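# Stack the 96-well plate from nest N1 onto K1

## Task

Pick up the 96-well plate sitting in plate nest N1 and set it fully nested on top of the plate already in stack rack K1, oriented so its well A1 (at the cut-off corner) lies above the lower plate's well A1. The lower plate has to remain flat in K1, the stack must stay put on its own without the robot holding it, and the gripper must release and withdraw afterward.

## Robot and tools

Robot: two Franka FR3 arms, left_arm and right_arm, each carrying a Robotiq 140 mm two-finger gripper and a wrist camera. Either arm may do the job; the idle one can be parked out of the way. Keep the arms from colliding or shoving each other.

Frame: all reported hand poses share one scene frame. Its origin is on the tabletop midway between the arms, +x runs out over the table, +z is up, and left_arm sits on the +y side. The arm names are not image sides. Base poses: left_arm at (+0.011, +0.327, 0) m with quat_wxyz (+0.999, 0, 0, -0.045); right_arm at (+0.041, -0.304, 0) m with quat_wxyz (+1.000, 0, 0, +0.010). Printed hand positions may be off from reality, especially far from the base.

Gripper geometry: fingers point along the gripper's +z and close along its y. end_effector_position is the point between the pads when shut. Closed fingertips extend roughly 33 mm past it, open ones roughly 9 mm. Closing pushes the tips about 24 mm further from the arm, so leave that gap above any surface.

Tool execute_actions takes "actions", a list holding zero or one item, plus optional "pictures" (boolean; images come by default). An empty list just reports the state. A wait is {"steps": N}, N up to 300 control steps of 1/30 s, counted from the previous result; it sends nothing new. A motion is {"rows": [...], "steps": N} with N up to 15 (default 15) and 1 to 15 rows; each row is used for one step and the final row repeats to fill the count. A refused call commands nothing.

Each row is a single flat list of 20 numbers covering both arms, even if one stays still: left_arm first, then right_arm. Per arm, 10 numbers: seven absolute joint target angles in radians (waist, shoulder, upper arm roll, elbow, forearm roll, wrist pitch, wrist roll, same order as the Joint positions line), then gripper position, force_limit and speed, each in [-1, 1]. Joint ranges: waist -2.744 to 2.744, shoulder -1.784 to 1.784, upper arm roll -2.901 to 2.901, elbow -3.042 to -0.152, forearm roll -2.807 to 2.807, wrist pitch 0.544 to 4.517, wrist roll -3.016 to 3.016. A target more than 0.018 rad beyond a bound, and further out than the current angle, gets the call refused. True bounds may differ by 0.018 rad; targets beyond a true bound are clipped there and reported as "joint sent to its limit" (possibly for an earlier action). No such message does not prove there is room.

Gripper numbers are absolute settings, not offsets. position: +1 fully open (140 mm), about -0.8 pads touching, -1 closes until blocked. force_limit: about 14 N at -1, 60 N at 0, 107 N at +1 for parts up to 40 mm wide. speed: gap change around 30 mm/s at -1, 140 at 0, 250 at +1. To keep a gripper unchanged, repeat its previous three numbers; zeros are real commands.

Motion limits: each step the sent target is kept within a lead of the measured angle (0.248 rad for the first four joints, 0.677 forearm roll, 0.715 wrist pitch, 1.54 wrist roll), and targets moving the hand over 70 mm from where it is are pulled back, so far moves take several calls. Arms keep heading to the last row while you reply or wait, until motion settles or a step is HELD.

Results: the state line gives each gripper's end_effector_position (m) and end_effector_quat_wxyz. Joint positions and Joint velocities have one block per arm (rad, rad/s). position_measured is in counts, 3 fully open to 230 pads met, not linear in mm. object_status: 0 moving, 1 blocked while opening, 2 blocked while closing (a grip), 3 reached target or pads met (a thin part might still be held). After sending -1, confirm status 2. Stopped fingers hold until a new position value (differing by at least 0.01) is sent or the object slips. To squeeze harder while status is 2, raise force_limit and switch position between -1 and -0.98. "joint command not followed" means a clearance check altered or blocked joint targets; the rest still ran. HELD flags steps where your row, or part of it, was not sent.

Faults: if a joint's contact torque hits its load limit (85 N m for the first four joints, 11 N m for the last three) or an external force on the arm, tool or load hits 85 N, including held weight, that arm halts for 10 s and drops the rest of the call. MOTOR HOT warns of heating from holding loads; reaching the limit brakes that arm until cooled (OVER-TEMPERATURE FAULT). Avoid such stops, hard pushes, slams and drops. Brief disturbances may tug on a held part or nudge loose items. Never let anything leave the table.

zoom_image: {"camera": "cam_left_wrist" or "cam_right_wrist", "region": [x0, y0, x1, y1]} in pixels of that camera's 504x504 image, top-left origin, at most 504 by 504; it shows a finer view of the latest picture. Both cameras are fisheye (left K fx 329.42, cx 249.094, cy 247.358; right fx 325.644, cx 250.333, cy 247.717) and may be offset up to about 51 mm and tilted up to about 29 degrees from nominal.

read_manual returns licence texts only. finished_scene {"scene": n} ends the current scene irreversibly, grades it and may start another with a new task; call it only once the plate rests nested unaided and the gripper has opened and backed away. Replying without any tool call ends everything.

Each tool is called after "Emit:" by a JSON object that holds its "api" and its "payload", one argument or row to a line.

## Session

Emit:
{"api": "execute_actions", "payload": {
  "actions": []
}}

Scene clock: 0.00 s of 8400.00 s.
left_arm: end_effector_position=(+0.5640, +0.2628, +0.4204) position_measured=3 object_status=3 end_effector_quat_wxyz=(+0.005, +0.904, -0.428, +0.009) | right_arm: end_effector_position=(+0.4077, +0.0355, +0.2015) position_measured=3 object_status=3 end_effector_quat_wxyz=(+0.570, +0.753, +0.098, +0.314)
Joint positions: left_arm=[-0.004 -0.002 -0.012 -1.558 -0.015  1.568 -0.792] | right_arm=[ 1.27   0.615  0.025 -1.765 -0.954  1.24  -0.223]
Joint velocities: left_arm=[ 0.     0.    -0.    -0.001  0.    -0.     0.001] | right_arm=[ 0.002  0.001  0.    -0.001  0.001  0.001  0.   ]

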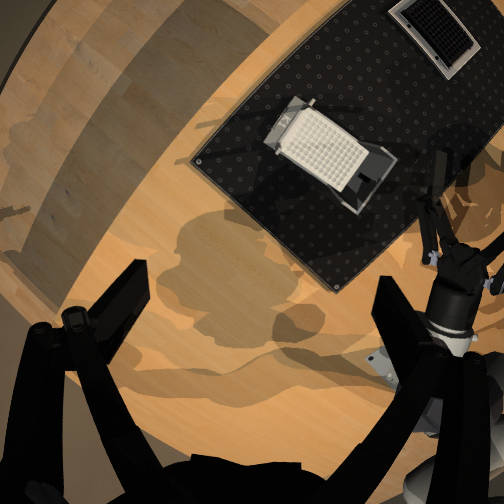

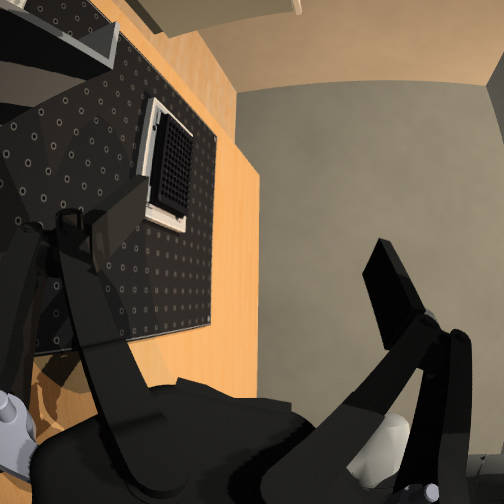

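Emit:
{"api": "zoom_image", "payload": {
  "camera": "cam_left_wrist",
  "region": [255, 85, 405, 225]
}}

Emit:
{"api": "zoom_image", "payload": {
  "camera": "cam_left_wrist",
  "region": [380, 0, 500, 90]
}}

Emit:
{"api": "zoom_image", "payload": {
  "camera": "cam_right_wrist",
  "region": [110, 85, 230, 245]
}}

Region (255, 85, 405, 225) of cam_left_wrist's 504x504 image, scaled by 3.360, with more detail than that image has; it fills the top 470 rows of this view, and the rest is white.

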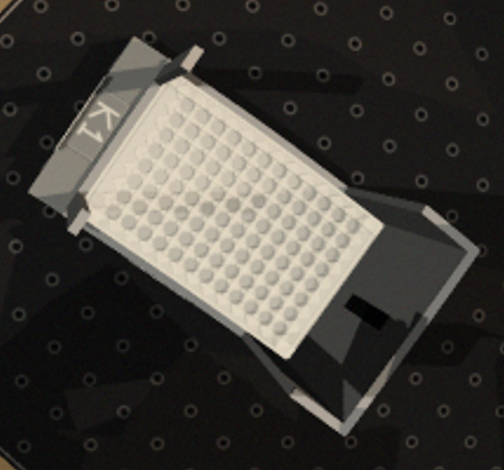

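Region (380, 0, 500, 90) of cam_left_wrist's 504x504 image, scaled by 4.200, with more detail than that image has; it fills the top 378 rows of this view, and the rest is white.

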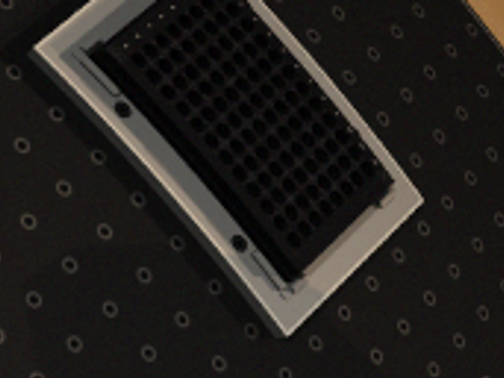

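Region (110, 85, 230, 245) of cam_right_wrist's 504x504 image, scaled by 3.150, with more detail than that image has; it fills the left 378 columns of this view, and the rest is white.

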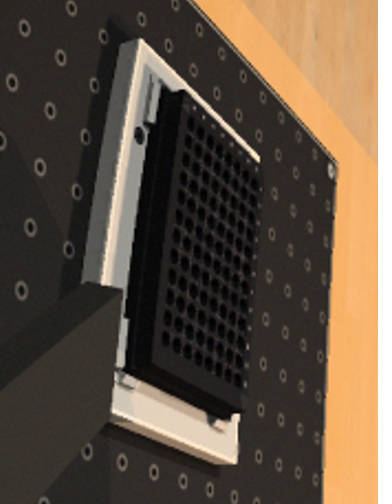

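Emit:
{"api": "execute_actions", "payload": {
  "actions": [
    {"rows":[[-0.003,-0.002,-0.012,-1.558,-0.015,1.568,-0.792,1,0,0,1.27,0.614,0.024,-1.765,-0.954,1.24,-0.223,1,0,0],[-0.001,-0.002,-0.012,-1.558,-0.015,1.568,-0.792,1,0,0,1.27,0.612,0.023,-1.765,-0.954,1.24,-0.223,1,0,0],[0.002,-0.002,-0.012,-1.558,-0.015,1.568,-0.792,1,0,0,1.27,0.607,0.022,-1.765,-0.954,1.24,-0.223,1,0,0],[0.006,-0.002,-0.012,-1.558,-0.015,1.568,-0.792,1,0,0,1.27,0.602,0.021,-1.765,-0.954,1.24,-0.224,1,0,0],[0.012,-0.002,-0.012,-1.558,-0.015,1.568,-0.792,1,0,0,1.27,0.595,0.020,-1.765,-0.954,1.24,-0.227,1,0,0],[0.018,-0.002,-0.012,-1.558,-0.015,1.568,-0.792,1,0,0,1.27,0.586,0.019,-1.765,-0.954,1.24,-0.231,1,0,0],[0.026,-0.002,-0.012,-1.558,-0.015,1.568,-0.792,1,0,0,1.269,0.576,0.018,-1.765,-0.954,1.24,-0.237,1,0,0],[0.034,-0.002,-0.012,-1.558,-0.015,1.568,-0.792,1,0,0,1.267,0.565,0.017,-1.765,-0.954,1.24,-0.244,1,0,0],[0.043,-0.002,-0.012,-1.558,-0.015,1.568,-0.792,1,0,0,1.262,0.553,0.016,-1.765,-0.954,1.24,-0.253,1,0,0],[0.053,-0.002,-0.012,-1.558,-0.015,1.568,-0.792,1,0,0,1.257,0.540,0.015,-1.765,-0.954,1.24,-0.264,1,0,0],[0.064,-0.002,-0.012,-1.558,-0.015,1.568,-0.792,1,0,0,1.249,0.526,0.014,-1.765,-0.954,1.24,-0.276,1,0,0],[0.076,-0.002,-0.012,-1.558,-0.015,1.568,-0.792,1,0,0,1.240,0.510,0.013,-1.765,-0.954,1.24,-0.289,1,0,0],[0.088,-0.002,-0.012,-1.558,-0.015,1.568,-0.792,1,0,0,1.230,0.495,0.012,-1.765,-0.953,1.241,-0.304,1,0,0],[0.100,-0.002,-0.012,-1.558,-0.015,1.568,-0.792,1,0,0,1.219,0.478,0.011,-1.765,-0.951,1.244,-0.319,1,0,0],[0.114,-0.002,-0.012,-1.558,-0.015,1.568,-0.792,1,0,0,1.206,0.460,0.010,-1.765,-0.947,1.248,-0.336,1,0,0]],"steps":15}
  ],
  "pictures": false
}}

Emit:
{"api": "execute_actions", "payload": {
  "actions": [
    {"rows":[[0.127,-0.002,-0.012,-1.558,-0.015,1.568,-0.792,1,0,0,1.192,0.443,0.009,-1.765,-0.942,1.254,-0.354,1,0,0],[0.141,-0.002,-0.012,-1.558,-0.015,1.568,-0.792,1,0,0,1.176,0.424,0.008,-1.767,-0.935,1.262,-0.373,1,0,0],[0.156,-0.002,-0.012,-1.558,-0.015,1.568,-0.792,1,0,0,1.160,0.405,0.007,-1.769,-0.927,1.272,-0.393,1,0,0],[0.170,-0.002,-0.012,-1.558,-0.015,1.568,-0.792,1,0,0,1.143,0.386,0.006,-1.773,-0.918,1.283,-0.414,1,0,0],[0.185,-0.002,-0.012,-1.558,-0.015,1.568,-0.792,1,0,0,1.124,0.366,0.005,-1.777,-0.907,1.295,-0.435,1,0,0],[0.200,-0.002,-0.012,-1.558,-0.015,1.568,-0.792,1,0,0,1.105,0.347,0.004,-1.782,-0.896,1.309,-0.458,1,0,0],[0.215,-0.002,-0.012,-1.558,-0.015,1.568,-0.792,1,0,0,1.085,0.327,0.003,-1.787,-0.883,1.324,-0.481,1,0,0],[0.231,-0.002,-0.012,-1.558,-0.015,1.568,-0.792,1,0,0,1.064,0.307,0.002,-1.794,-0.869,1.341,-0.505,1,0,0],[0.246,-0.002,-0.012,-1.558,-0.015,1.568,-0.792,1,0,0,1.042,0.287,0.001,-1.801,-0.854,1.358,-0.530,1,0,0],[0.261,-0.002,-0.012,-1.558,-0.015,1.568,-0.792,1,0,0,1.019,0.268,0,-1.809,-0.839,1.377,-0.555,1,0,0],[0.276,-0.002,-0.012,-1.558,-0.015,1.568,-0.792,1,0,0,0.996,0.248,0,-1.817,-0.822,1.397,-0.580,1,0,0],[0.290,-0.002,-0.012,-1.558,-0.015,1.568,-0.792,1,0,0,0.972,0.229,0,-1.826,-0.804,1.418,-0.606,1,0,0],[0.305,-0.002,-0.012,-1.558,-0.015,1.568,-0.792,1,0,0,0.948,0.210,0,-1.836,-0.786,1.439,-0.632,1,0,0],[0.319,-0.002,-0.012,-1.558,-0.015,1.568,-0.792,1,0,0,0.923,0.191,0,-1.846,-0.767,1.462,-0.659,1,0,0],[0.332,-0.002,-0.012,-1.558,-0.015,1.568,-0.792,1,0,0,0.898,0.174,0,-1.857,-0.747,1.486,-0.686,1,0,0]],"steps":15}
  ],
  "pictures": false
}}

Emit:
{"api": "execute_actions", "payload": {
  "actions": [
    {"rows":[[0.346,-0.002,-0.012,-1.558,-0.015,1.568,-0.792,1,0,0,0.872,0.156,0,-1.869,-0.727,1.510,-0.713,1,0,0],[0.358,-0.002,-0.012,-1.558,-0.015,1.568,-0.792,1,0,0,0.847,0.139,0,-1.880,-0.706,1.535,-0.740,1,0,0],[0.370,-0.002,-0.012,-1.558,-0.015,1.568,-0.792,1,0,0,0.820,0.124,0,-1.893,-0.684,1.560,-0.767,1,0,0],[0.382,-0.002,-0.012,-1.558,-0.015,1.568,-0.792,1,0,0,0.794,0.108,0,-1.905,-0.662,1.586,-0.794,1,0,0],[0.393,-0.002,-0.012,-1.558,-0.015,1.568,-0.792,1,0,0,0.768,0.094,0,-1.918,-0.640,1.613,-0.821,1,0,0],[0.403,-0.002,-0.012,-1.558,-0.015,1.568,-0.792,1,0,0,0.7415,0.081,0,-1.932,-0.617,1.640,-0.848,1,0,0],[0.412,-0.002,-0.012,-1.558,-0.015,1.568,-0.792,1,0,0,0.715,0.069,0,-1.945,-0.594,1.668,-0.875,1,0,0],[0.420,-0.002,-0.012,-1.558,-0.015,1.568,-0.792,1,0,0,0.689,0.058,0,-1.959,-0.570,1.695,-0.902,1,0,0],[0.428,-0.002,-0.012,-1.558,-0.015,1.568,-0.792,1,0,0,0.663,0.048,0,-1.973,-0.547,1.724,-0.928,1,0,0],[0.434,-0.002,-0.012,-1.558,-0.015,1.568,-0.792,1,0,0,0.636,0.039,0,-1.987,-0.523,1.752,-0.954,1,0,0],[0.440,-0.002,-0.012,-1.558,-0.015,1.568,-0.792,1,0,0,0.611,0.032,0,-2.002,-0.499,1.780,-0.979,1,0,0],[0.444,-0.002,-0.012,-1.558,-0.015,1.568,-0.792,1,0,0,0.585,0.027,0,-2.016,-0.475,1.8085,-1.004,1,0,0],[0.447,-0.002,-0.012,-1.558,-0.015,1.568,-0.792,1,0,0,0.560,0.022,0,-2.031,-0.451,1.837,-1.029,1,0,0],[0.449,-0.002,-0.012,-1.558,-0.015,1.568,-0.792,1,0,0,0.535,0.020,0,-2.046,-0.427,1.865,-1.053,1,0,0],[0.45,-0.002,-0.012,-1.558,-0.015,1.568,-0.792,1,0,0,0.511,0.019,0,-2.0605,-0.403,1.893,-1.076,1,0,0]],"steps":15}
  ],
  "pictures": false
}}

Emit:
{"api": "execute_actions", "payload": {
  "actions": [
    {"rows":[[0.45,-0.002,-0.012,-1.558,-0.015,1.568,-0.792,1,0,0,0.487,0.019,0,-2.075,-0.380,1.922,-1.099,1,0,0],[0.45,-0.002,-0.012,-1.558,-0.015,1.568,-0.792,1,0,0,0.464,0.019,0,-2.090,-0.356,1.949,-1.120,1,0,0],[0.45,-0.002,-0.012,-1.558,-0.015,1.568,-0.792,1,0,0,0.441,0.019,0,-2.105,-0.333,1.977,-1.141,1,0,0],[0.45,-0.002,-0.012,-1.558,-0.015,1.568,-0.792,1,0,0,0.419,0.019,0,-2.119,-0.310,2.004,-1.161,1,0,0],[0.45,-0.002,-0.012,-1.558,-0.015,1.568,-0.792,1,0,0,0.398,0.019,0,-2.134,-0.288,2.031,-1.180,1,0,0],[0.45,-0.002,-0.012,-1.558,-0.015,1.568,-0.792,1,0,0,0.378,0.019,0,-2.148,-0.266,2.057,-1.198,1,0,0],[0.45,-0.002,-0.012,-1.558,-0.015,1.568,-0.792,1,0,0,0.359,0.019,0,-2.162,-0.244,2.082,-1.215,1,0,0],[0.45,-0.002,-0.012,-1.558,-0.015,1.568,-0.792,1,0,0,0.340,0.019,0,-2.176,-0.223,2.107,-1.230,1,0,0],[0.45,-0.002,-0.012,-1.558,-0.015,1.568,-0.792,1,0,0,0.323,0.019,0,-2.189,-0.203,2.131,-1.245,1,0,0],[0.45,-0.002,-0.012,-1.558,-0.015,1.568,-0.792,1,0,0,0.307,0.019,0,-2.203,-0.183,2.155,-1.258,1,0,0],[0.45,-0.002,-0.012,-1.558,-0.015,1.568,-0.792,1,0,0,0.291,0.019,0,-2.216,-0.164,2.178,-1.270,1,0,0],[0.45,-0.002,-0.012,-1.558,-0.015,1.568,-0.792,1,0,0,0.277,0.019,0,-2.228,-0.146,2.199,-1.281,1,0,0],[0.45,-0.002,-0.012,-1.558,-0.015,1.568,-0.792,1,0,0,0.264,0.019,0,-2.241,-0.128,2.220,-1.290,1,0,0],[0.45,-0.002,-0.012,-1.558,-0.015,1.568,-0.792,1,0,0,0.253,0.019,0,-2.252,-0.111,2.240,-1.297,1,0,0],[0.45,-0.002,-0.012,-1.558,-0.015,1.568,-0.792,1,0,0,0.243,0.019,0,-2.264,-0.096,2.259,-1.303,1,0,0]],"steps":15}
  ],
  "pictures": false
}}

Emit:
{"api": "execute_actions", "payload": {
  "actions": [
    {"rows":[[0.45,-0.002,-0.012,-1.558,-0.015,1.568,-0.792,1,0,0,0.234,0.019,0,-2.275,-0.081,2.276,-1.307,1,0,0],[0.45,-0.002,-0.012,-1.558,-0.015,1.568,-0.792,1,0,0,0.226,0.019,0,-2.285,-0.067,2.293,-1.310,1,0,0],[0.45,-0.002,-0.012,-1.558,-0.015,1.568,-0.792,1,0,0,0.221,0.019,0,-2.295,-0.054,2.308,-1.311,1,0,0],[0.45,-0.002,-0.012,-1.558,-0.015,1.568,-0.792,1,0,0,0.2165,0.019,0,-2.304,-0.043,2.322,-1.311,1,0,0],[0.45,-0.002,-0.012,-1.558,-0.015,1.568,-0.792,1,0,0,0.214,0.019,0,-2.312,-0.032,2.334,-1.311,1,0,0],[0.45,-0.002,-0.012,-1.558,-0.015,1.568,-0.792,1,0,0,0.213,0.019,0,-2.320,-0.023,2.345,-1.311,1,0,0],[0.45,-0.002,-0.012,-1.558,-0.015,1.568,-0.792,1,0,0,0.213,0.019,0,-2.327,-0.015,2.355,-1.311,1,0,0],[0.45,-0.002,-0.012,-1.558,-0.015,1.568,-0.792,1,0,0,0.213,0.019,0,-2.334,-0.008,2.363,-1.311,1,0,0],[0.45,-0.002,-0.012,-1.558,-0.015,1.568,-0.792,1,0,0,0.213,0.019,0,-2.339,-0.003,2.369,-1.311,1,0,0],[0.45,-0.002,-0.012,-1.558,-0.015,1.568,-0.792,1,0,0,0.213,0.019,0,-2.344,0.001,2.373,-1.311,1,0,0],[0.45,-0.002,-0.012,-1.558,-0.015,1.568,-0.792,1,0,0,0.213,0.019,0,-2.348,0.003,2.376,-1.311,1,0,0],[0.45,-0.002,-0.012,-1.558,-0.015,1.568,-0.792,1,0,0,0.213,0.019,0,-2.352,0.004,2.377,-1.311,1,0,0],[0.45,-0.002,-0.012,-1.558,-0.015,1.568,-0.792,1,0,0,0.213,0.019,0,-2.354,0.004,2.377,-1.311,1,0,0],[0.45,-0.002,-0.012,-1.558,-0.015,1.568,-0.792,1,0,0,0.213,0.019,0,-2.3555,0.004,2.377,-1.311,1,0,0],[0.45,-0.002,-0.012,-1.558,-0.015,1.568,-0.792,1,0,0,0.213,0.019,0,-2.356,0.004,2.377,-1.311,1,0,0]],"steps":15}
  ],
  "pictures": false
}}

Emit:
{"api": "execute_actions", "payload": {
  "actions": [
    {"steps":30}
  ]
}}

Scene clock: 120.50 s of 8400.00 s.
left_arm: end_effector_position=(+0.5674, +0.3100, +0.4204) position_measured=3 object_status=3 end_effector_quat_wxyz=(+0.004, +0.921, -0.389, +0.009) | right_arm: end_effector_position=(+0.4255, +0.0315, +0.2516) position_measured=3 object_status=3 end_effector_quat_wxyz=(+0.542, +0.778, +0.070, +0.310)
Joint positions: left_arm=[ 0.083 -0.002 -0.014 -1.558 -0.015  1.568 -0.792] | right_arm=[ 1.235  0.501  0.018 -1.766 -0.953  1.241 -0.26 ]
Joint velocities: left_arm=[ 0.36  -0.     0.01  -0.001  0.     0.    -0.001] | right_arm=[-0.297 -0.489 -0.043  0.     0.027  0.026 -0.234]
Steps of this call (steps 1 to 90: nothing new was sent; then 117.00 s passed at rest; steps 91 to 105: all 15 steps of this action). Readings (joint positions | what the end effector reports):
91: left_arm=[-0.004 -0.002 -0.012 -1.558 -0.015 1.568 -0.792] | right_arm=[1.270 0.615 0.025 -1.765 -0.954 1.240 -0.223] | left_arm position_measured=3 object_status=3 | right_arm position_measured=3 object_status=3
92: left_arm=[-0.004 -0.002 -0.012 -1.558 -0.015 1.568 -0.792] | right_arm=[1.270 0.615 0.025 -1.765 -0.954 1.240 -0.223] | left_arm position_measured=3 object_status=3 | right_arm position_measured=3 object_status=3
94: left_arm=[-0.002 -0.002 -0.012 -1.558 -0.015 1.568 -0.792] | right_arm=[1.270 0.613 0.024 -1.765 -0.954 1.240 -0.223] | left_arm position_measured=3 object_status=3 | right_arm position_measured=3 object_status=3
98: left_arm=[0.015 -0.002 -0.013 -1.558 -0.015 1.568 -0.792] | right_arm=[1.270 0.591 0.021 -1.765 -0.954 1.240 -0.225] | left_arm position_measured=3 object_status=3 | right_arm position_measured=3 object_status=3
105: the state above

Scene clock: 121.00 s of 8400.00 s.
left_arm: end_effector_position=(+0.5578, +0.4308, +0.4204) position_measured=3 object_status=3 end_effector_quat_wxyz=(+0.003, +0.958, -0.287, +0.009) | right_arm: end_effector_position=(+0.4905, -0.0649, +0.3058) position_measured=3 object_status=3 end_effector_quat_wxyz=(+0.453, +0.873, +0.013, +0.180)
Joint positions: left_arm=[ 0.299 -0.002 -0.012 -1.558 -0.015  1.568 -0.792] | right_arm=[ 0.954  0.215  0.001 -1.831 -0.809  1.393 -0.492]
Joint velocities: left_arm=[ 0.413  0.     0.017  0.001 -0.001  0.     0.001] | right_arm=[-0.708 -0.554 -0.04  -0.278  0.491  0.528 -0.623]
Steps of this call (steps 1 to 15: all 15 steps of this action). Readings (joint positions | what the end effector reports):
1: left_arm=[0.096 -0.002 -0.014 -1.558 -0.015 1.568 -0.792] | right_arm=[1.224 0.484 0.017 -1.766 -0.952 1.243 -0.268] | left_arm position_measured=3 object_status=3 | right_arm position_measured=3 object_status=3
2: left_arm=[0.109 -0.002 -0.014 -1.558 -0.015 1.568 -0.792] | right_arm=[1.211 0.467 0.016 -1.766 -0.949 1.246 -0.278] | left_arm position_measured=3 object_status=3 | right_arm position_measured=3 object_status=3
4: left_arm=[0.136 -0.002 -0.014 -1.558 -0.015 1.568 -0.792] | right_arm=[1.182 0.430 0.013 -1.767 -0.940 1.255 -0.301] | left_arm position_measured=3 object_status=3 | right_arm position_measured=3 object_status=3
8: left_arm=[0.195 -0.002 -0.013 -1.558 -0.015 1.568 -0.792] | right_arm=[1.110 0.352 0.008 -1.779 -0.907 1.288 -0.358] | left_arm position_measured=3 object_status=3 | right_arm position_measured=3 object_status=3
15: the state above

Scene clock: 121.50 s of 8400.00 s.
left_arm: end_effector_position=(+0.5369, +0.5091, +0.4204) position_measured=3 object_status=3 end_effector_quat_wxyz=(+0.003, +0.976, -0.216, +0.010) | right_arm: end_effector_position=(+0.5162, -0.1542, +0.2438) position_measured=3 object_status=3 end_effector_quat_wxyz=(+0.266, +0.964, +0.016, +0.027)
Joint positions: left_arm=[ 0.444 -0.002 -0.011 -1.558 -0.015  1.568 -0.792] | right_arm=[ 0.568  0.025 -0.001 -2.023 -0.486  1.759 -0.852]
Joint velocities: left_arm=[ 0.089 -0.    -0.    -0.     0.    -0.     0.   ] | right_arm=[-0.721 -0.107 -0.023 -0.426  0.672  0.78  -0.721]
Steps of this call (steps 1 to 15: all 15 steps of this action). Readings (joint positions | what the end effector reports):
1: left_arm=[0.314 -0.002 -0.012 -1.558 -0.015 1.568 -0.792] | right_arm=[0.929 0.196 0.001 -1.841 -0.791 1.413 -0.513] | left_arm position_measured=3 object_status=3 | right_arm position_measured=3 object_status=3
2: left_arm=[0.327 -0.002 -0.012 -1.558 -0.015 1.568 -0.792] | right_arm=[0.904 0.178 0.001 -1.852 -0.773 1.433 -0.536] | left_arm position_measured=3 object_status=3 | right_arm position_measured=3 object_status=3
4: left_arm=[0.353 -0.002 -0.012 -1.558 -0.015 1.568 -0.792] | right_arm=[0.853 0.144 0.000 -1.875 -0.733 1.477 -0.582] | left_arm position_measured=3 object_status=3 | right_arm position_measured=3 object_status=3
8: left_arm=[0.398 -0.002 -0.011 -1.558 -0.015 1.568 -0.792] | right_arm=[0.748 0.085 -0.000 -1.925 -0.648 1.573 -0.678] | left_arm position_measured=3 object_status=3 | right_arm position_measured=3 object_status=3
15: the state above

Scene clock: 122.00 s of 8400.00 s.
left_arm: end_effector_position=(+0.5360, +0.5115, +0.4204) position_measured=3 object_status=3 end_effector_quat_wxyz=(+0.003, +0.977, -0.214, +0.010) | right_arm: end_effector_position=(+0.5245, -0.1964, +0.1450) position_measured=3 object_status=3 end_effector_quat_wxyz=(+0.079, +0.996, -0.011, -0.027)
Joint positions: left_arm=[ 0.448 -0.002 -0.011 -1.558 -0.015  1.568 -0.792] | right_arm=[ 0.271  0.02  -0.002 -2.234 -0.16   2.149 -1.164]
Joint velocities: left_arm=[-0.    -0.    -0.001 -0.     0.001  0.001 -0.001] | right_arm=[-0.365  0.001 -0.008 -0.357  0.508  0.638 -0.439]
Steps of this call (steps 1 to 15: all 15 steps of this action). Readings (joint positions | what the end effector reports):
1: left_arm=[0.446 -0.002 -0.011 -1.558 -0.015 1.568 -0.792] | right_arm=[0.543 0.022 -0.001 -2.038 -0.463 1.787 -0.877] | left_arm position_measured=3 object_status=3 | right_arm position_measured=3 object_status=3
2: left_arm=[0.447 -0.002 -0.011 -1.558 -0.015 1.568 -0.792] | right_arm=[0.519 0.021 -0.001 -2.053 -0.439 1.815 -0.901] | left_arm position_measured=3 object_status=3 | right_arm position_measured=3 object_status=3
4: left_arm=[0.448 -0.002 -0.011 -1.558 -0.015 1.568 -0.792] | right_arm=[0.472 0.020 -0.001 -2.083 -0.392 1.870 -0.948] | left_arm position_measured=3 object_status=3 | right_arm position_measured=3 object_status=3
8: left_arm=[0.448 -0.002 -0.011 -1.558 -0.015 1.568 -0.792] | right_arm=[0.386 0.020 -0.001 -2.142 -0.301 1.977 -1.037] | left_arm position_measured=3 object_status=3 | right_arm position_measured=3 object_status=3
15: the state above

Scene clock: 122.50 s of 8400.00 s.
left_arm: end_effector_position=(+0.5360, +0.5115, +0.4204) position_measured=3 object_status=3 end_effector_quat_wxyz=(+0.003, +0.977, -0.214, +0.010) | right_arm: end_effector_position=(+0.5260, -0.1899, +0.1100) position_measured=3 object_status=3 end_effector_quat_wxyz=(+0.005, +1.000, -0.027, -0.007)
Joint positions: left_arm=[ 0.448 -0.002 -0.011 -1.558 -0.015  1.568 -0.792] | right_arm=[ 0.215  0.02  -0.002 -2.349 -0.007  2.352 -1.278]
Joint velocities: left_arm=[ 0.001  0.001 -0.    -0.001  0.001  0.    -0.001] | right_arm=[-0.    -0.     0.001 -0.066  0.063  0.124 -0.092]
Steps of this call (steps 1 to 15: all 15 steps of this action). Readings (joint positions | what the end effector reports):
1: left_arm=[0.448 -0.002 -0.011 -1.558 -0.015 1.568 -0.792] | right_arm=[0.259 0.020 -0.002 -2.246 -0.143 2.170 -1.178] | left_arm position_measured=3 object_status=3 | right_arm position_measured=3 object_status=3
2: left_arm=[0.448 -0.002 -0.011 -1.558 -0.015 1.568 -0.792] | right_arm=[0.249 0.020 -0.002 -2.258 -0.126 2.191 -1.191] | left_arm position_measured=3 object_status=3 | right_arm position_measured=3 object_status=3
4: left_arm=[0.448 -0.002 -0.011 -1.558 -0.015 1.568 -0.792] | right_arm=[0.232 0.020 -0.002 -2.279 -0.095 2.229 -1.214] | left_arm position_measured=3 object_status=3 | right_arm position_measured=3 object_status=3
8: left_arm=[0.448 -0.002 -0.011 -1.558 -0.015 1.568 -0.792] | right_arm=[0.217 0.020 -0.002 -2.314 -0.047 2.293 -1.246] | left_arm position_measured=3 object_status=3 | right_arm position_measured=3 object_status=3
15: the state above

Scene clock: 123.50 s of 8400.00 s.
left_arm: end_effector_position=(+0.5360, +0.5115, +0.4204) position_measured=3 object_status=3 end_effector_quat_wxyz=(+0.003, +0.977, -0.214, +0.010) | right_arm: end_effector_position=(+0.5301, -0.1877, +0.1101) position_measured=3 object_status=3 end_effector_quat_wxyz=(+0.000, +1.000, -0.016, +0.000)
Joint positions: left_arm=[ 0.448 -0.002 -0.011 -1.558 -0.015  1.568 -0.792] | right_arm=[ 0.215  0.02  -0.002 -2.354 -0.     2.373 -1.304]
Joint velocities: left_arm=[ 0.001 -0.    -0.    -0.001  0.    -0.001 -0.   ] | right_arm=[-0.001 -0.001  0.002  0.    -0.     0.    -0.004]
Steps of this call (steps 1 to 30: the robot went on to your last target). Readings (joint positions | what the end effector reports):
1: left_arm=[0.448 -0.002 -0.011 -1.558 -0.015 1.568 -0.792] | right_arm=[0.215 0.020 -0.002 -2.351 -0.006 2.356 -1.281] | left_arm position_measured=3 object_status=3 | right_arm position_measured=3 object_status=3
2: left_arm=[0.448 -0.002 -0.011 -1.558 -0.015 1.568 -0.792] | right_arm=[0.215 0.020 -0.002 -2.352 -0.004 2.359 -1.283] | left_arm position_measured=3 object_status=3 | right_arm position_measured=3 object_status=3
4: left_arm=[0.448 -0.002 -0.011 -1.558 -0.015 1.568 -0.792] | right_arm=[0.215 0.020 -0.002 -2.353 -0.002 2.363 -1.288] | left_arm position_measured=3 object_status=3 | right_arm position_measured=3 object_status=3
8: left_arm=[0.448 -0.002 -0.011 -1.558 -0.015 1.568 -0.792] | right_arm=[0.215 0.020 -0.002 -2.353 -0.001 2.369 -1.294] | left_arm position_measured=3 object_status=3 | right_arm position_measured=3 object_status=3
30: the state above
All arms were judged still, so your last target was given up. Only a new action makes them travel on or press farther. Fingers that are still opening or closing keep moving.

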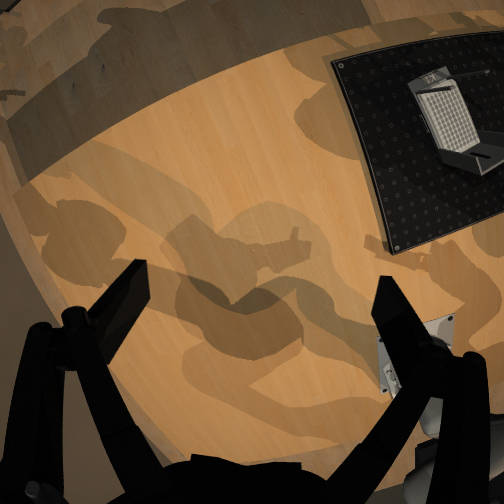

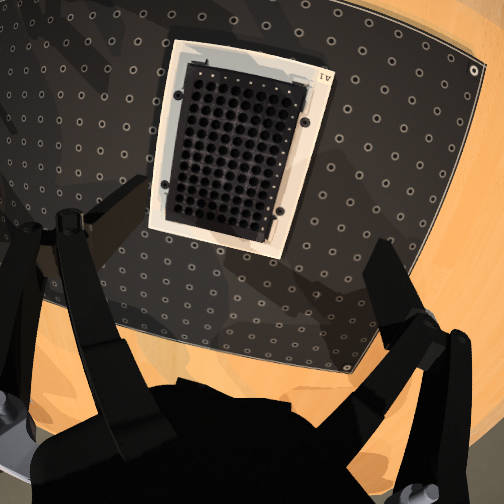

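Emit:
{"api": "zoom_image", "payload": {
  "camera": "cam_right_wrist",
  "region": [140, 40, 340, 260]
}}

Emit:
{"api": "zoom_image", "payload": {
  "camera": "cam_right_wrist",
  "region": [70, 160, 170, 260]
}}

Emit:
{"api": "zoom_image", "payload": {
  "camera": "cam_right_wrist",
  "region": [345, 225, 445, 345]
}}

Region (140, 40, 340, 260) of cam_right_wrist's 504x504 image, scaled by 2.291, with more detail than that image has; it fills the left 458 columns of this view, and the rest is white.

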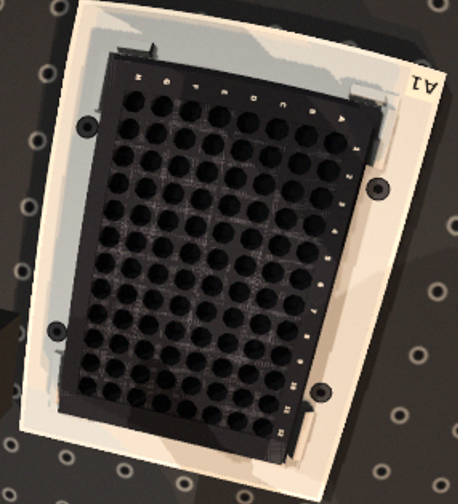

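Region (70, 160, 170, 260) of cam_right_wrist's 504x504 image, scaled by 5.040, with more detail than that image has.

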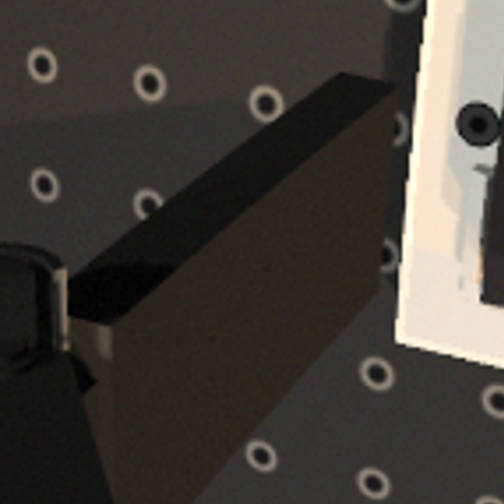

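Region (345, 225, 445, 345) of cam_right_wrist's 504x504 image, scaled by 4.200, with more detail than that image has.

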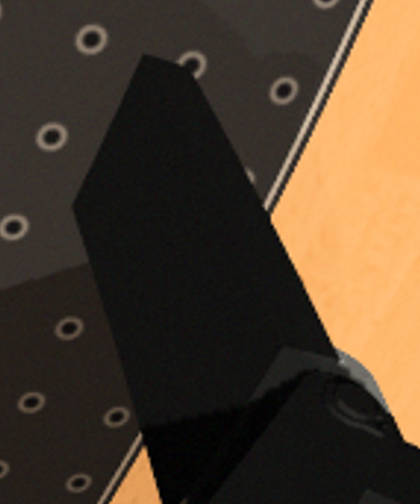

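Emit:
{"api": "zoom_image", "payload": {
  "camera": "cam_right_wrist",
  "region": [180, 55, 250, 125]
}}

Emit:
{"api": "zoom_image", "payload": {
  "camera": "cam_right_wrist",
  "region": [245, 70, 315, 140]
}}

Emit:
{"api": "zoom_image", "payload": {
  "camera": "cam_right_wrist",
  "region": [155, 170, 225, 240]
}}

Emit:
{"api": "zoom_image", "payload": {
  "camera": "cam_right_wrist",
  "region": [220, 185, 290, 255]
}}

Region (180, 55, 250, 125) of cam_right_wrist's 504x504 image, scaled by 7.200, with more detail than that image has.

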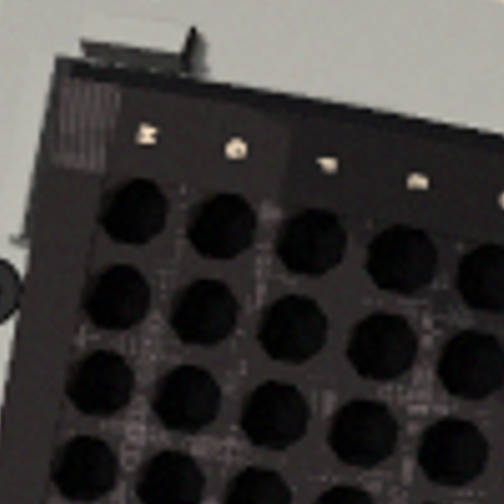

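Region (245, 70, 315, 140) of cam_right_wrist's 504x504 image, scaled by 7.200, with more detail than that image has.

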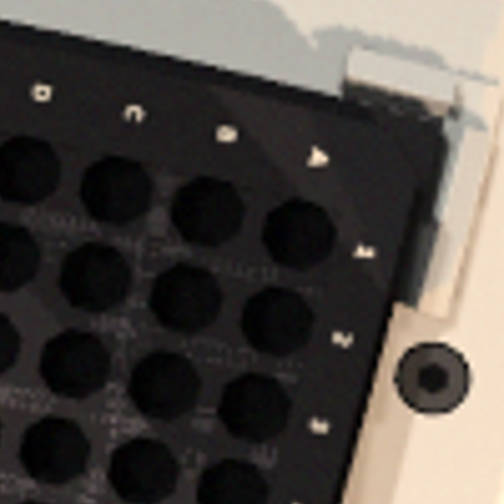

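Region (155, 170, 225, 240) of cam_right_wrist's 504x504 image, scaled by 7.200, with more detail than that image has.

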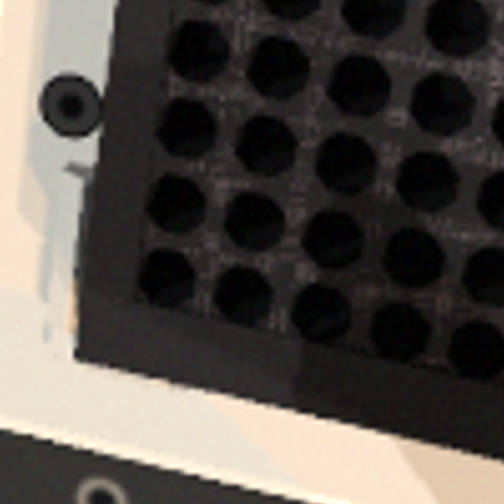

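Region (220, 185, 290, 255) of cam_right_wrist's 504x504 image, scaled by 7.200, with more detail than that image has.

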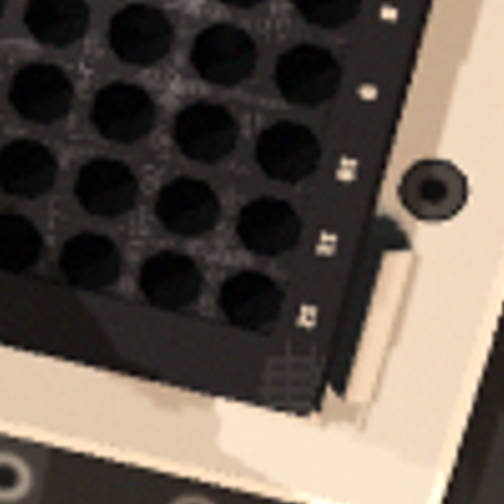

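Emit:
{"api": "execute_actions", "payload": {
  "actions": [
    {"rows":[[0.45,-0.002,-0.012,-1.558,-0.015,1.568,-0.792,1,0,0,0.2140,0.0195,0.002,-2.3558,0.002,2.379,-1.3074,1,0,0],[0.45,-0.002,-0.012,-1.558,-0.015,1.568,-0.792,1,0,0,0.2160,0.0211,0.002,-2.3551,0.002,2.383,-1.3038,1,0,0],[0.45,-0.002,-0.012,-1.558,-0.015,1.568,-0.792,1,0,0,0.2185,0.0236,0.002,-2.3541,0.002,2.3872,-1.3001,1,0,0],[0.45,-0.002,-0.012,-1.558,-0.015,1.568,-0.792,1,0,0,0.2206,0.0270,0.002,-2.3527,0.002,2.3905,-1.2965,1,0,0],[0.45,-0.002,-0.012,-1.558,-0.015,1.568,-0.792,1,0,0,0.2227,0.0312,0.002,-2.3509,0.002,2.3942,-1.2929,1,0,0],[0.45,-0.002,-0.012,-1.558,-0.015,1.568,-0.792,1,0,0,0.2249,0.0361,0.002,-2.3489,0.002,2.3982,-1.2893,1,0,0],[0.45,-0.002,-0.012,-1.558,-0.015,1.568,-0.792,1,0,0,0.2273,0.0416,0.002,-2.3466,0.002,2.4025,-1.2856,1,0,0],[0.45,-0.002,-0.012,-1.558,-0.015,1.568,-0.792,1,0,0,0.2298,0.0478,0.002,-2.3440,0.002,2.4069,-1.2820,1,0,0],[0.45,-0.002,-0.012,-1.558,-0.015,1.568,-0.792,1,0,0,0.2325,0.0544,0.002,-2.3412,0.002,2.4116,-1.2784,1,0,0],[0.45,-0.002,-0.012,-1.558,-0.015,1.568,-0.792,1,0,0,0.2352,0.0616,0.002,-2.3383,0.002,2.4163,-1.2748,0.37,0,0],[0.45,-0.002,-0.012,-1.558,-0.015,1.568,-0.792,1,0,0,0.2379,0.0690,0.002,-2.3352,0.002,2.4212,-1.2711,0.37,0,0],[0.45,-0.002,-0.012,-1.558,-0.015,1.568,-0.792,1,0,0,0.2407,0.0768,0.002,-2.3320,0.002,2.4261,-1.2675,0.37,0,0],[0.45,-0.002,-0.012,-1.558,-0.015,1.568,-0.792,1,0,0,0.2434,0.0847,0.002,-2.3286,0.002,2.4310,-1.265,0.37,0,0],[0.45,-0.002,-0.012,-1.558,-0.015,1.568,-0.792,1,0,0,0.2461,0.0929,0.002,-2.3253,0.002,2.4359,-1.264,0.37,0,0],[0.45,-0.002,-0.012,-1.558,-0.015,1.568,-0.792,1,0,0,0.2488,0.1011,0.002,-2.3219,0.002,2.4406,-1.264,0.37,0,0]],"steps":15}
  ],
  "pictures": false
}}

Emit:
{"api": "execute_actions", "payload": {
  "actions": [
    {"rows":[[0.45,-0.002,-0.012,-1.558,-0.015,1.568,-0.792,1,0,0,0.2515,0.1092,0.002,-2.3184,0.002,2.4453,-1.264,0.37,0,0],[0.45,-0.002,-0.012,-1.558,-0.015,1.568,-0.792,1,0,0,0.2540,0.1174,0.002,-2.3151,0.002,2.4497,-1.264,0.37,0,0],[0.45,-0.002,-0.012,-1.558,-0.015,1.568,-0.792,1,0,0,0.2564,0.1253,0.002,-2.3117,0.002,2.4540,-1.264,0.37,0,0],[0.45,-0.002,-0.012,-1.558,-0.015,1.568,-0.792,1,0,0,0.2586,0.1331,0.002,-2.3085,0.002,2.4580,-1.264,0.37,0,0],[0.45,-0.002,-0.012,-1.558,-0.015,1.568,-0.792,1,0,0,0.2607,0.1405,0.002,-2.3054,0.002,2.4617,-1.264,0.37,0,0],[0.45,-0.002,-0.012,-1.558,-0.015,1.568,-0.792,1,0,0,0.2625,0.1477,0.002,-2.3025,0.002,2.4650,-1.264,0.37,0,0],[0.45,-0.002,-0.012,-1.558,-0.015,1.568,-0.792,1,0,0,0.2642,0.1543,0.002,-2.2997,0.002,2.4679,-1.264,0.37,0,0],[0.45,-0.002,-0.012,-1.558,-0.015,1.568,-0.792,1,0,0,0.2656,0.1605,0.002,-2.2971,0.002,2.4704,-1.264,0.37,0,0],[0.45,-0.002,-0.012,-1.558,-0.015,1.568,-0.792,1,0,0,0.2668,0.1660,0.002,-2.2948,0.002,2.4725,-1.265,0.37,0,0],[0.45,-0.002,-0.012,-1.558,-0.015,1.568,-0.792,1,0,0,0.2676,0.1709,0.002,-2.2928,0.002,2.4740,-1.266,0.37,0,0],[0.45,-0.002,-0.012,-1.558,-0.015,1.568,-0.792,1,0,0,0.2681,0.1751,0.002,-2.2910,0.002,2.4755,-1.267,0.37,0,0],[0.45,-0.002,-0.012,-1.558,-0.015,1.568,-0.792,1,0,0,0.2683,0.1785,0.002,-2.2896,0.002,2.4765,-1.2675,0.37,0,0],[0.45,-0.002,-0.012,-1.558,-0.015,1.568,-0.792,1,0,0,0.2683,0.1810,0.002,-2.2886,0.002,2.4765,-1.2675,0.37,0,0],[0.45,-0.002,-0.012,-1.558,-0.015,1.568,-0.792,1,0,0,0.2683,0.1826,0.002,-2.2879,0.002,2.476,-1.2675,0.37,0,0],[0.45,-0.002,-0.012,-1.558,-0.015,1.568,-0.792,1,0,0,0.2683,0.1831,0.002,-2.2877,0.002,2.4752,-1.2675,0.37,0,0]],"steps":15}
  ],
  "pictures": false
}}

Emit:
{"api": "execute_actions", "payload": {
  "actions": [
    {"steps":18}
  ]
}}

Scene clock: 244.00 s of 8400.00 s.
left_arm: end_effector_position=(+0.5360, +0.5115, +0.4204) position_measured=3 object_status=3 end_effector_quat_wxyz=(+0.003, +0.977, -0.214, +0.010) | right_arm: end_effector_position=(+0.5377, -0.1713, +0.0915) position_measured=39 object_status=0 end_effector_quat_wxyz=(-0.000, +1.000, -0.011, +0.002)
Joint positions: left_arm=[ 0.448 -0.002 -0.011 -1.558 -0.015  1.568 -0.792] | right_arm=[ 0.241  0.081  0.    -2.331  0.     2.416 -1.287]
Joint velocities: left_arm=[-0.001 -0.001  0.001  0.001 -0.001 -0.    -0.   ] | right_arm=[0.077 0.239 0.005 0.095 0.001 0.131 0.056]
Steps of this call (steps 1 to 90: nothing new was sent; then 117.00 s passed at rest; steps 91 to 105: all 15 steps of this action). Readings (joint positions | what the end effector reports):
91: left_arm=[0.448 -0.002 -0.011 -1.558 -0.015 1.568 -0.792] | right_arm=[0.215 0.020 -0.001 -2.354 0.000 2.374 -1.305] | left_arm position_measured=3 object_status=3 | right_arm position_measured=3 object_status=3
92: left_arm=[0.448 -0.002 -0.011 -1.558 -0.015 1.568 -0.792] | right_arm=[0.215 0.020 -0.001 -2.354 0.000 2.374 -1.305] | left_arm position_measured=3 object_status=3 | right_arm position_measured=3 object_status=3
94: left_arm=[0.448 -0.002 -0.011 -1.558 -0.015 1.568 -0.792] | right_arm=[0.216 0.021 -0.001 -2.354 0.000 2.378 -1.305] | left_arm position_measured=3 object_status=3 | right_arm position_measured=3 object_status=3
98: left_arm=[0.448 -0.002 -0.011 -1.558 -0.015 1.568 -0.792] | right_arm=[0.223 0.034 -0.000 -2.350 0.000 2.388 -1.301] | left_arm position_measured=3 object_status=3 | right_arm position_measured=3 object_status=3
105: the state above

Scene clock: 244.50 s of 8400.00 s.
left_arm: end_effector_position=(+0.5360, +0.5115, +0.4204) position_measured=3 object_status=3 end_effector_quat_wxyz=(+0.003, +0.977, -0.214, +0.010) | right_arm: end_effector_position=(+0.5462, -0.1548, +0.0609) position_measured=82 object_status=3 end_effector_quat_wxyz=(+0.001, +1.000, -0.005, -0.002)
Joint positions: left_arm=[ 0.448 -0.002 -0.011 -1.558 -0.015  1.568 -0.792] | right_arm=[ 0.266  0.178  0.001 -2.293  0.     2.466 -1.275]
Joint velocities: left_arm=[-0.     0.001  0.002  0.    -0.001  0.    -0.001] | right_arm=[ 0.003  0.068 -0.     0.025 -0.001  0.032  0.004]
Steps of this call (steps 1 to 15: all 15 steps of this action). Readings (joint positions | what the end effector reports):
1: left_arm=[0.448 -0.002 -0.011 -1.558 -0.015 1.568 -0.792] | right_arm=[0.243 0.089 0.000 -2.328 0.000 2.421 -1.285] | left_arm position_measured=3 object_status=3 | right_arm position_measured=46 object_status=0
2: left_arm=[0.448 -0.002 -0.011 -1.558 -0.015 1.568 -0.792] | right_arm=[0.246 0.098 0.000 -2.325 0.000 2.425 -1.283] | left_arm position_measured=3 object_status=3 | right_arm position_measured=54 object_status=0
4: left_arm=[0.448 -0.002 -0.011 -1.558 -0.015 1.568 -0.792] | right_arm=[0.251 0.114 0.000 -2.318 0.000 2.434 -1.281] | left_arm position_measured=3 object_status=3 | right_arm position_measured=69 object_status=0
8: left_arm=[0.448 -0.002 -0.011 -1.558 -0.015 1.568 -0.792] | right_arm=[0.260 0.144 0.001 -2.306 0.000 2.450 -1.277] | left_arm position_measured=3 object_status=3 | right_arm position_measured=82 object_status=0
15: the state above

Scene clock: 245.10 s of 8400.00 s.
left_arm: end_effector_position=(+0.5360, +0.5115, +0.4204) position_measured=3 object_status=3 end_effector_quat_wxyz=(+0.003, +0.977, -0.214, +0.010) | right_arm: end_effector_position=(+0.5482, -0.1541, +0.0604) position_measured=82 object_status=3 end_effector_quat_wxyz=(+0.000, +1.000, -0.005, -0.000)
Joint positions: left_arm=[ 0.448 -0.002 -0.011 -1.558 -0.015  1.568 -0.792] | right_arm=[ 0.266  0.182  0.001 -2.29   0.     2.471 -1.273]
Joint velocities: left_arm=[ 0.     0.    -0.     0.001  0.     0.    -0.   ] | right_arm=[ 0.001 -0.001  0.    -0.     0.001  0.001 -0.001]
Steps of this call (steps 1 to 15: the robot went on to your last target; steps 16 to 18: nothing new was sent). Readings (joint positions | what the end effector reports):
1: left_arm=[0.448 -0.002 -0.011 -1.558 -0.015 1.568 -0.792] | right_arm=[0.266 0.180 0.001 -2.292 0.000 2.467 -1.274] | left_arm position_measured=3 object_status=3 | right_arm position_measured=82 object_status=3
2: left_arm=[0.448 -0.002 -0.011 -1.558 -0.015 1.568 -0.792] | right_arm=[0.266 0.181 0.001 -2.292 0.000 2.468 -1.274] | left_arm position_measured=3 object_status=3 | right_arm position_measured=82 object_status=3
4: left_arm=[0.448 -0.002 -0.011 -1.558 -0.015 1.568 -0.792] | right_arm=[0.266 0.182 0.001 -2.291 0.000 2.469 -1.274] | left_arm position_measured=3 object_status=3 | right_arm position_measured=82 object_status=3
8: left_arm=[0.448 -0.002 -0.011 -1.558 -0.015 1.568 -0.792] | right_arm=[0.266 0.182 0.001 -2.290 0.000 2.470 -1.274] | left_arm position_measured=3 object_status=3 | right_arm position_measured=82 object_status=3
18: the state above
All arms were judged still, so your last target was given up. Only a new action makes them travel on or press farther. Fingers that are still opening or closing keep moving.

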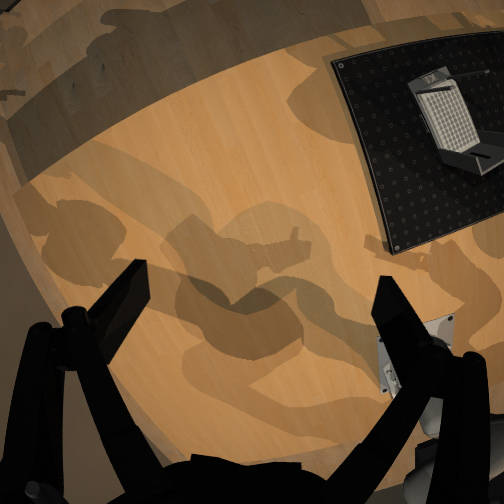

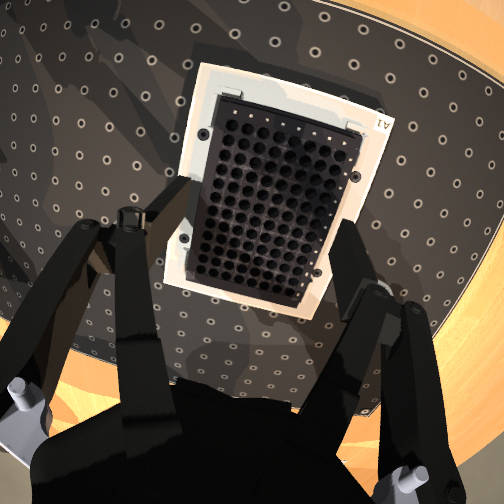

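Emit:
{"api": "execute_actions", "payload": {
  "actions": []
}}

Scene clock: 278.50 s of 8400.00 s.
left_arm: end_effector_position=(+0.5360, +0.5114, +0.4204) position_measured=3 object_status=3 end_effector_quat_wxyz=(+0.003, +0.977, -0.214, +0.010) | right_arm: end_effector_position=(+0.5484, -0.1540, +0.0605) position_measured=82 object_status=3 end_effector_quat_wxyz=(-0.000, +1.000, -0.005, -0.000)
Joint positions: left_arm=[ 0.448 -0.002 -0.011 -1.558 -0.015  1.568 -0.792] | right_arm=[ 0.266  0.182  0.001 -2.29   0.     2.472 -1.273]
Joint velocities: left_arm=[-0.001  0.     0.001  0.001  0.001 -0.     0.   ] | right_arm=[ 0.001  0.     0.     0.001  0.    -0.     0.   ]
Steps of this call (steps 1 to 90: nothing new was sent; then 30.40 s passed at rest). Readings (joint positions | what the end effector reports):
1: left_arm=[0.448 -0.002 -0.011 -1.558 -0.015 1.568 -0.792] | right_arm=[0.266 0.182 0.001 -2.290 0.000 2.471 -1.273] | left_arm position_measured=3 object_status=3 | right_arm position_measured=82 object_status=3
2: left_arm=[0.448 -0.002 -0.011 -1.558 -0.015 1.568 -0.792] | right_arm=[0.266 0.182 0.001 -2.290 0.000 2.471 -1.273] | left_arm position_measured=3 object_status=3 | right_arm position_measured=82 object_status=3
4: left_arm=[0.448 -0.002 -0.011 -1.558 -0.015 1.568 -0.792] | right_arm=[0.266 0.182 0.001 -2.290 0.000 2.471 -1.273] | left_arm position_measured=3 object_status=3 | right_arm position_measured=82 object_status=3
8: left_arm=[0.448 -0.002 -0.011 -1.558 -0.015 1.568 -0.792] | right_arm=[0.266 0.182 0.001 -2.290 0.000 2.471 -1.273] | left_arm position_measured=3 object_status=3 | right_arm position_measured=82 object_status=3
90: the state above

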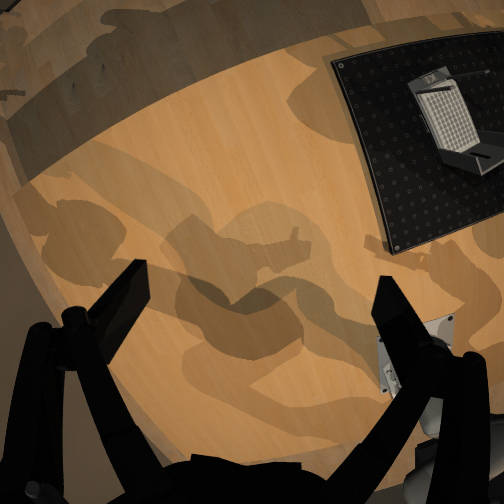

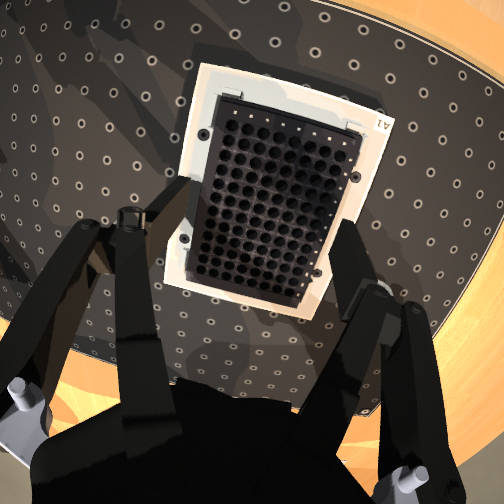

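Emit:
{"api": "execute_actions", "payload": {
  "actions": [
    {"rows": [[0.45,-0.002,-0.012,-1.558,-0.015,1.568,-0.792,1,0,0,0.2683,0.1831,0.002,-2.2877,0.002,2.4752,-1.2675,-1,0,-0.7]], "steps": 15}
  ]
}}

Scene clock: 284.73 s of 8400.00 s.
left_arm: end_effector_position=(+0.5360, +0.5114, +0.4204) position_measured=3 object_status=3 end_effector_quat_wxyz=(+0.003, +0.977, -0.214, +0.010) | right_arm: end_effector_position=(+0.5491, -0.1546, +0.0613) position_measured=111 object_status=2 end_effector_quat_wxyz=(-0.000, +1.000, -0.006, +0.001)
Joint positions: left_arm=[ 0.448 -0.002 -0.011 -1.558 -0.015  1.568 -0.792] | right_arm=[ 0.266  0.18  -0.    -2.29  -0.     2.471 -1.272]
Joint velocities: left_arm=[-0.001  0.001  0.     0.001  0.001 -0.001  0.001] | right_arm=[-0.001 -0.001  0.001 -0.    -0.001  0.001 -0.001]
Steps of this call (steps 1 to 90: nothing new was sent; then 2.73 s passed at rest; steps 91 to 105: all 15 steps of this action). Readings (joint positions | what the end effector reports):
91: left_arm=[0.448 -0.002 -0.011 -1.558 -0.015 1.568 -0.792] | right_arm=[0.266 0.182 0.001 -2.290 0.000 2.472 -1.273] | left_arm position_measured=3 object_status=3 | right_arm position_measured=82 object_status=0
92: left_arm=[0.448 -0.002 -0.011 -1.558 -0.015 1.568 -0.792] | right_arm=[0.266 0.182 0.001 -2.290 0.000 2.472 -1.273] | left_arm position_measured=3 object_status=3 | right_arm position_measured=85 object_status=0
94: left_arm=[0.448 -0.002 -0.011 -1.558 -0.015 1.568 -0.792] | right_arm=[0.266 0.182 0.001 -2.290 0.000 2.472 -1.273] | left_arm position_measured=3 object_status=3 | right_arm position_measured=91 object_status=0
98: left_arm=[0.448 -0.002 -0.011 -1.558 -0.015 1.568 -0.792] | right_arm=[0.266 0.181 -0.000 -2.290 -0.000 2.471 -1.273] | left_arm position_measured=3 object_status=3 | right_arm position_measured=105 object_status=0
105: the state above

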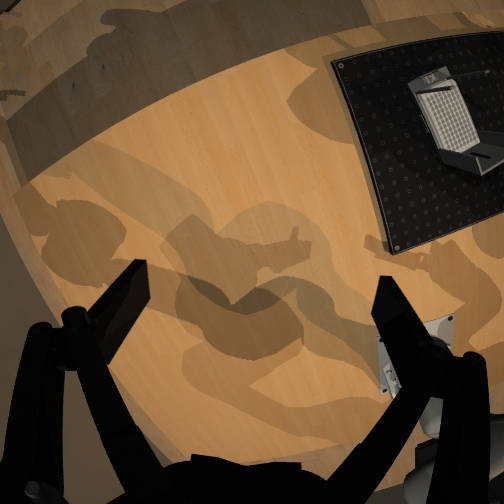

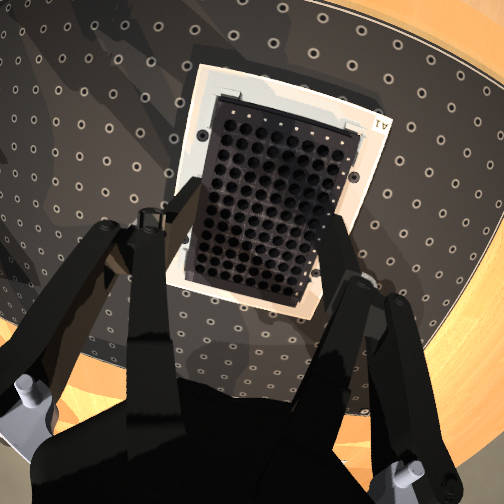

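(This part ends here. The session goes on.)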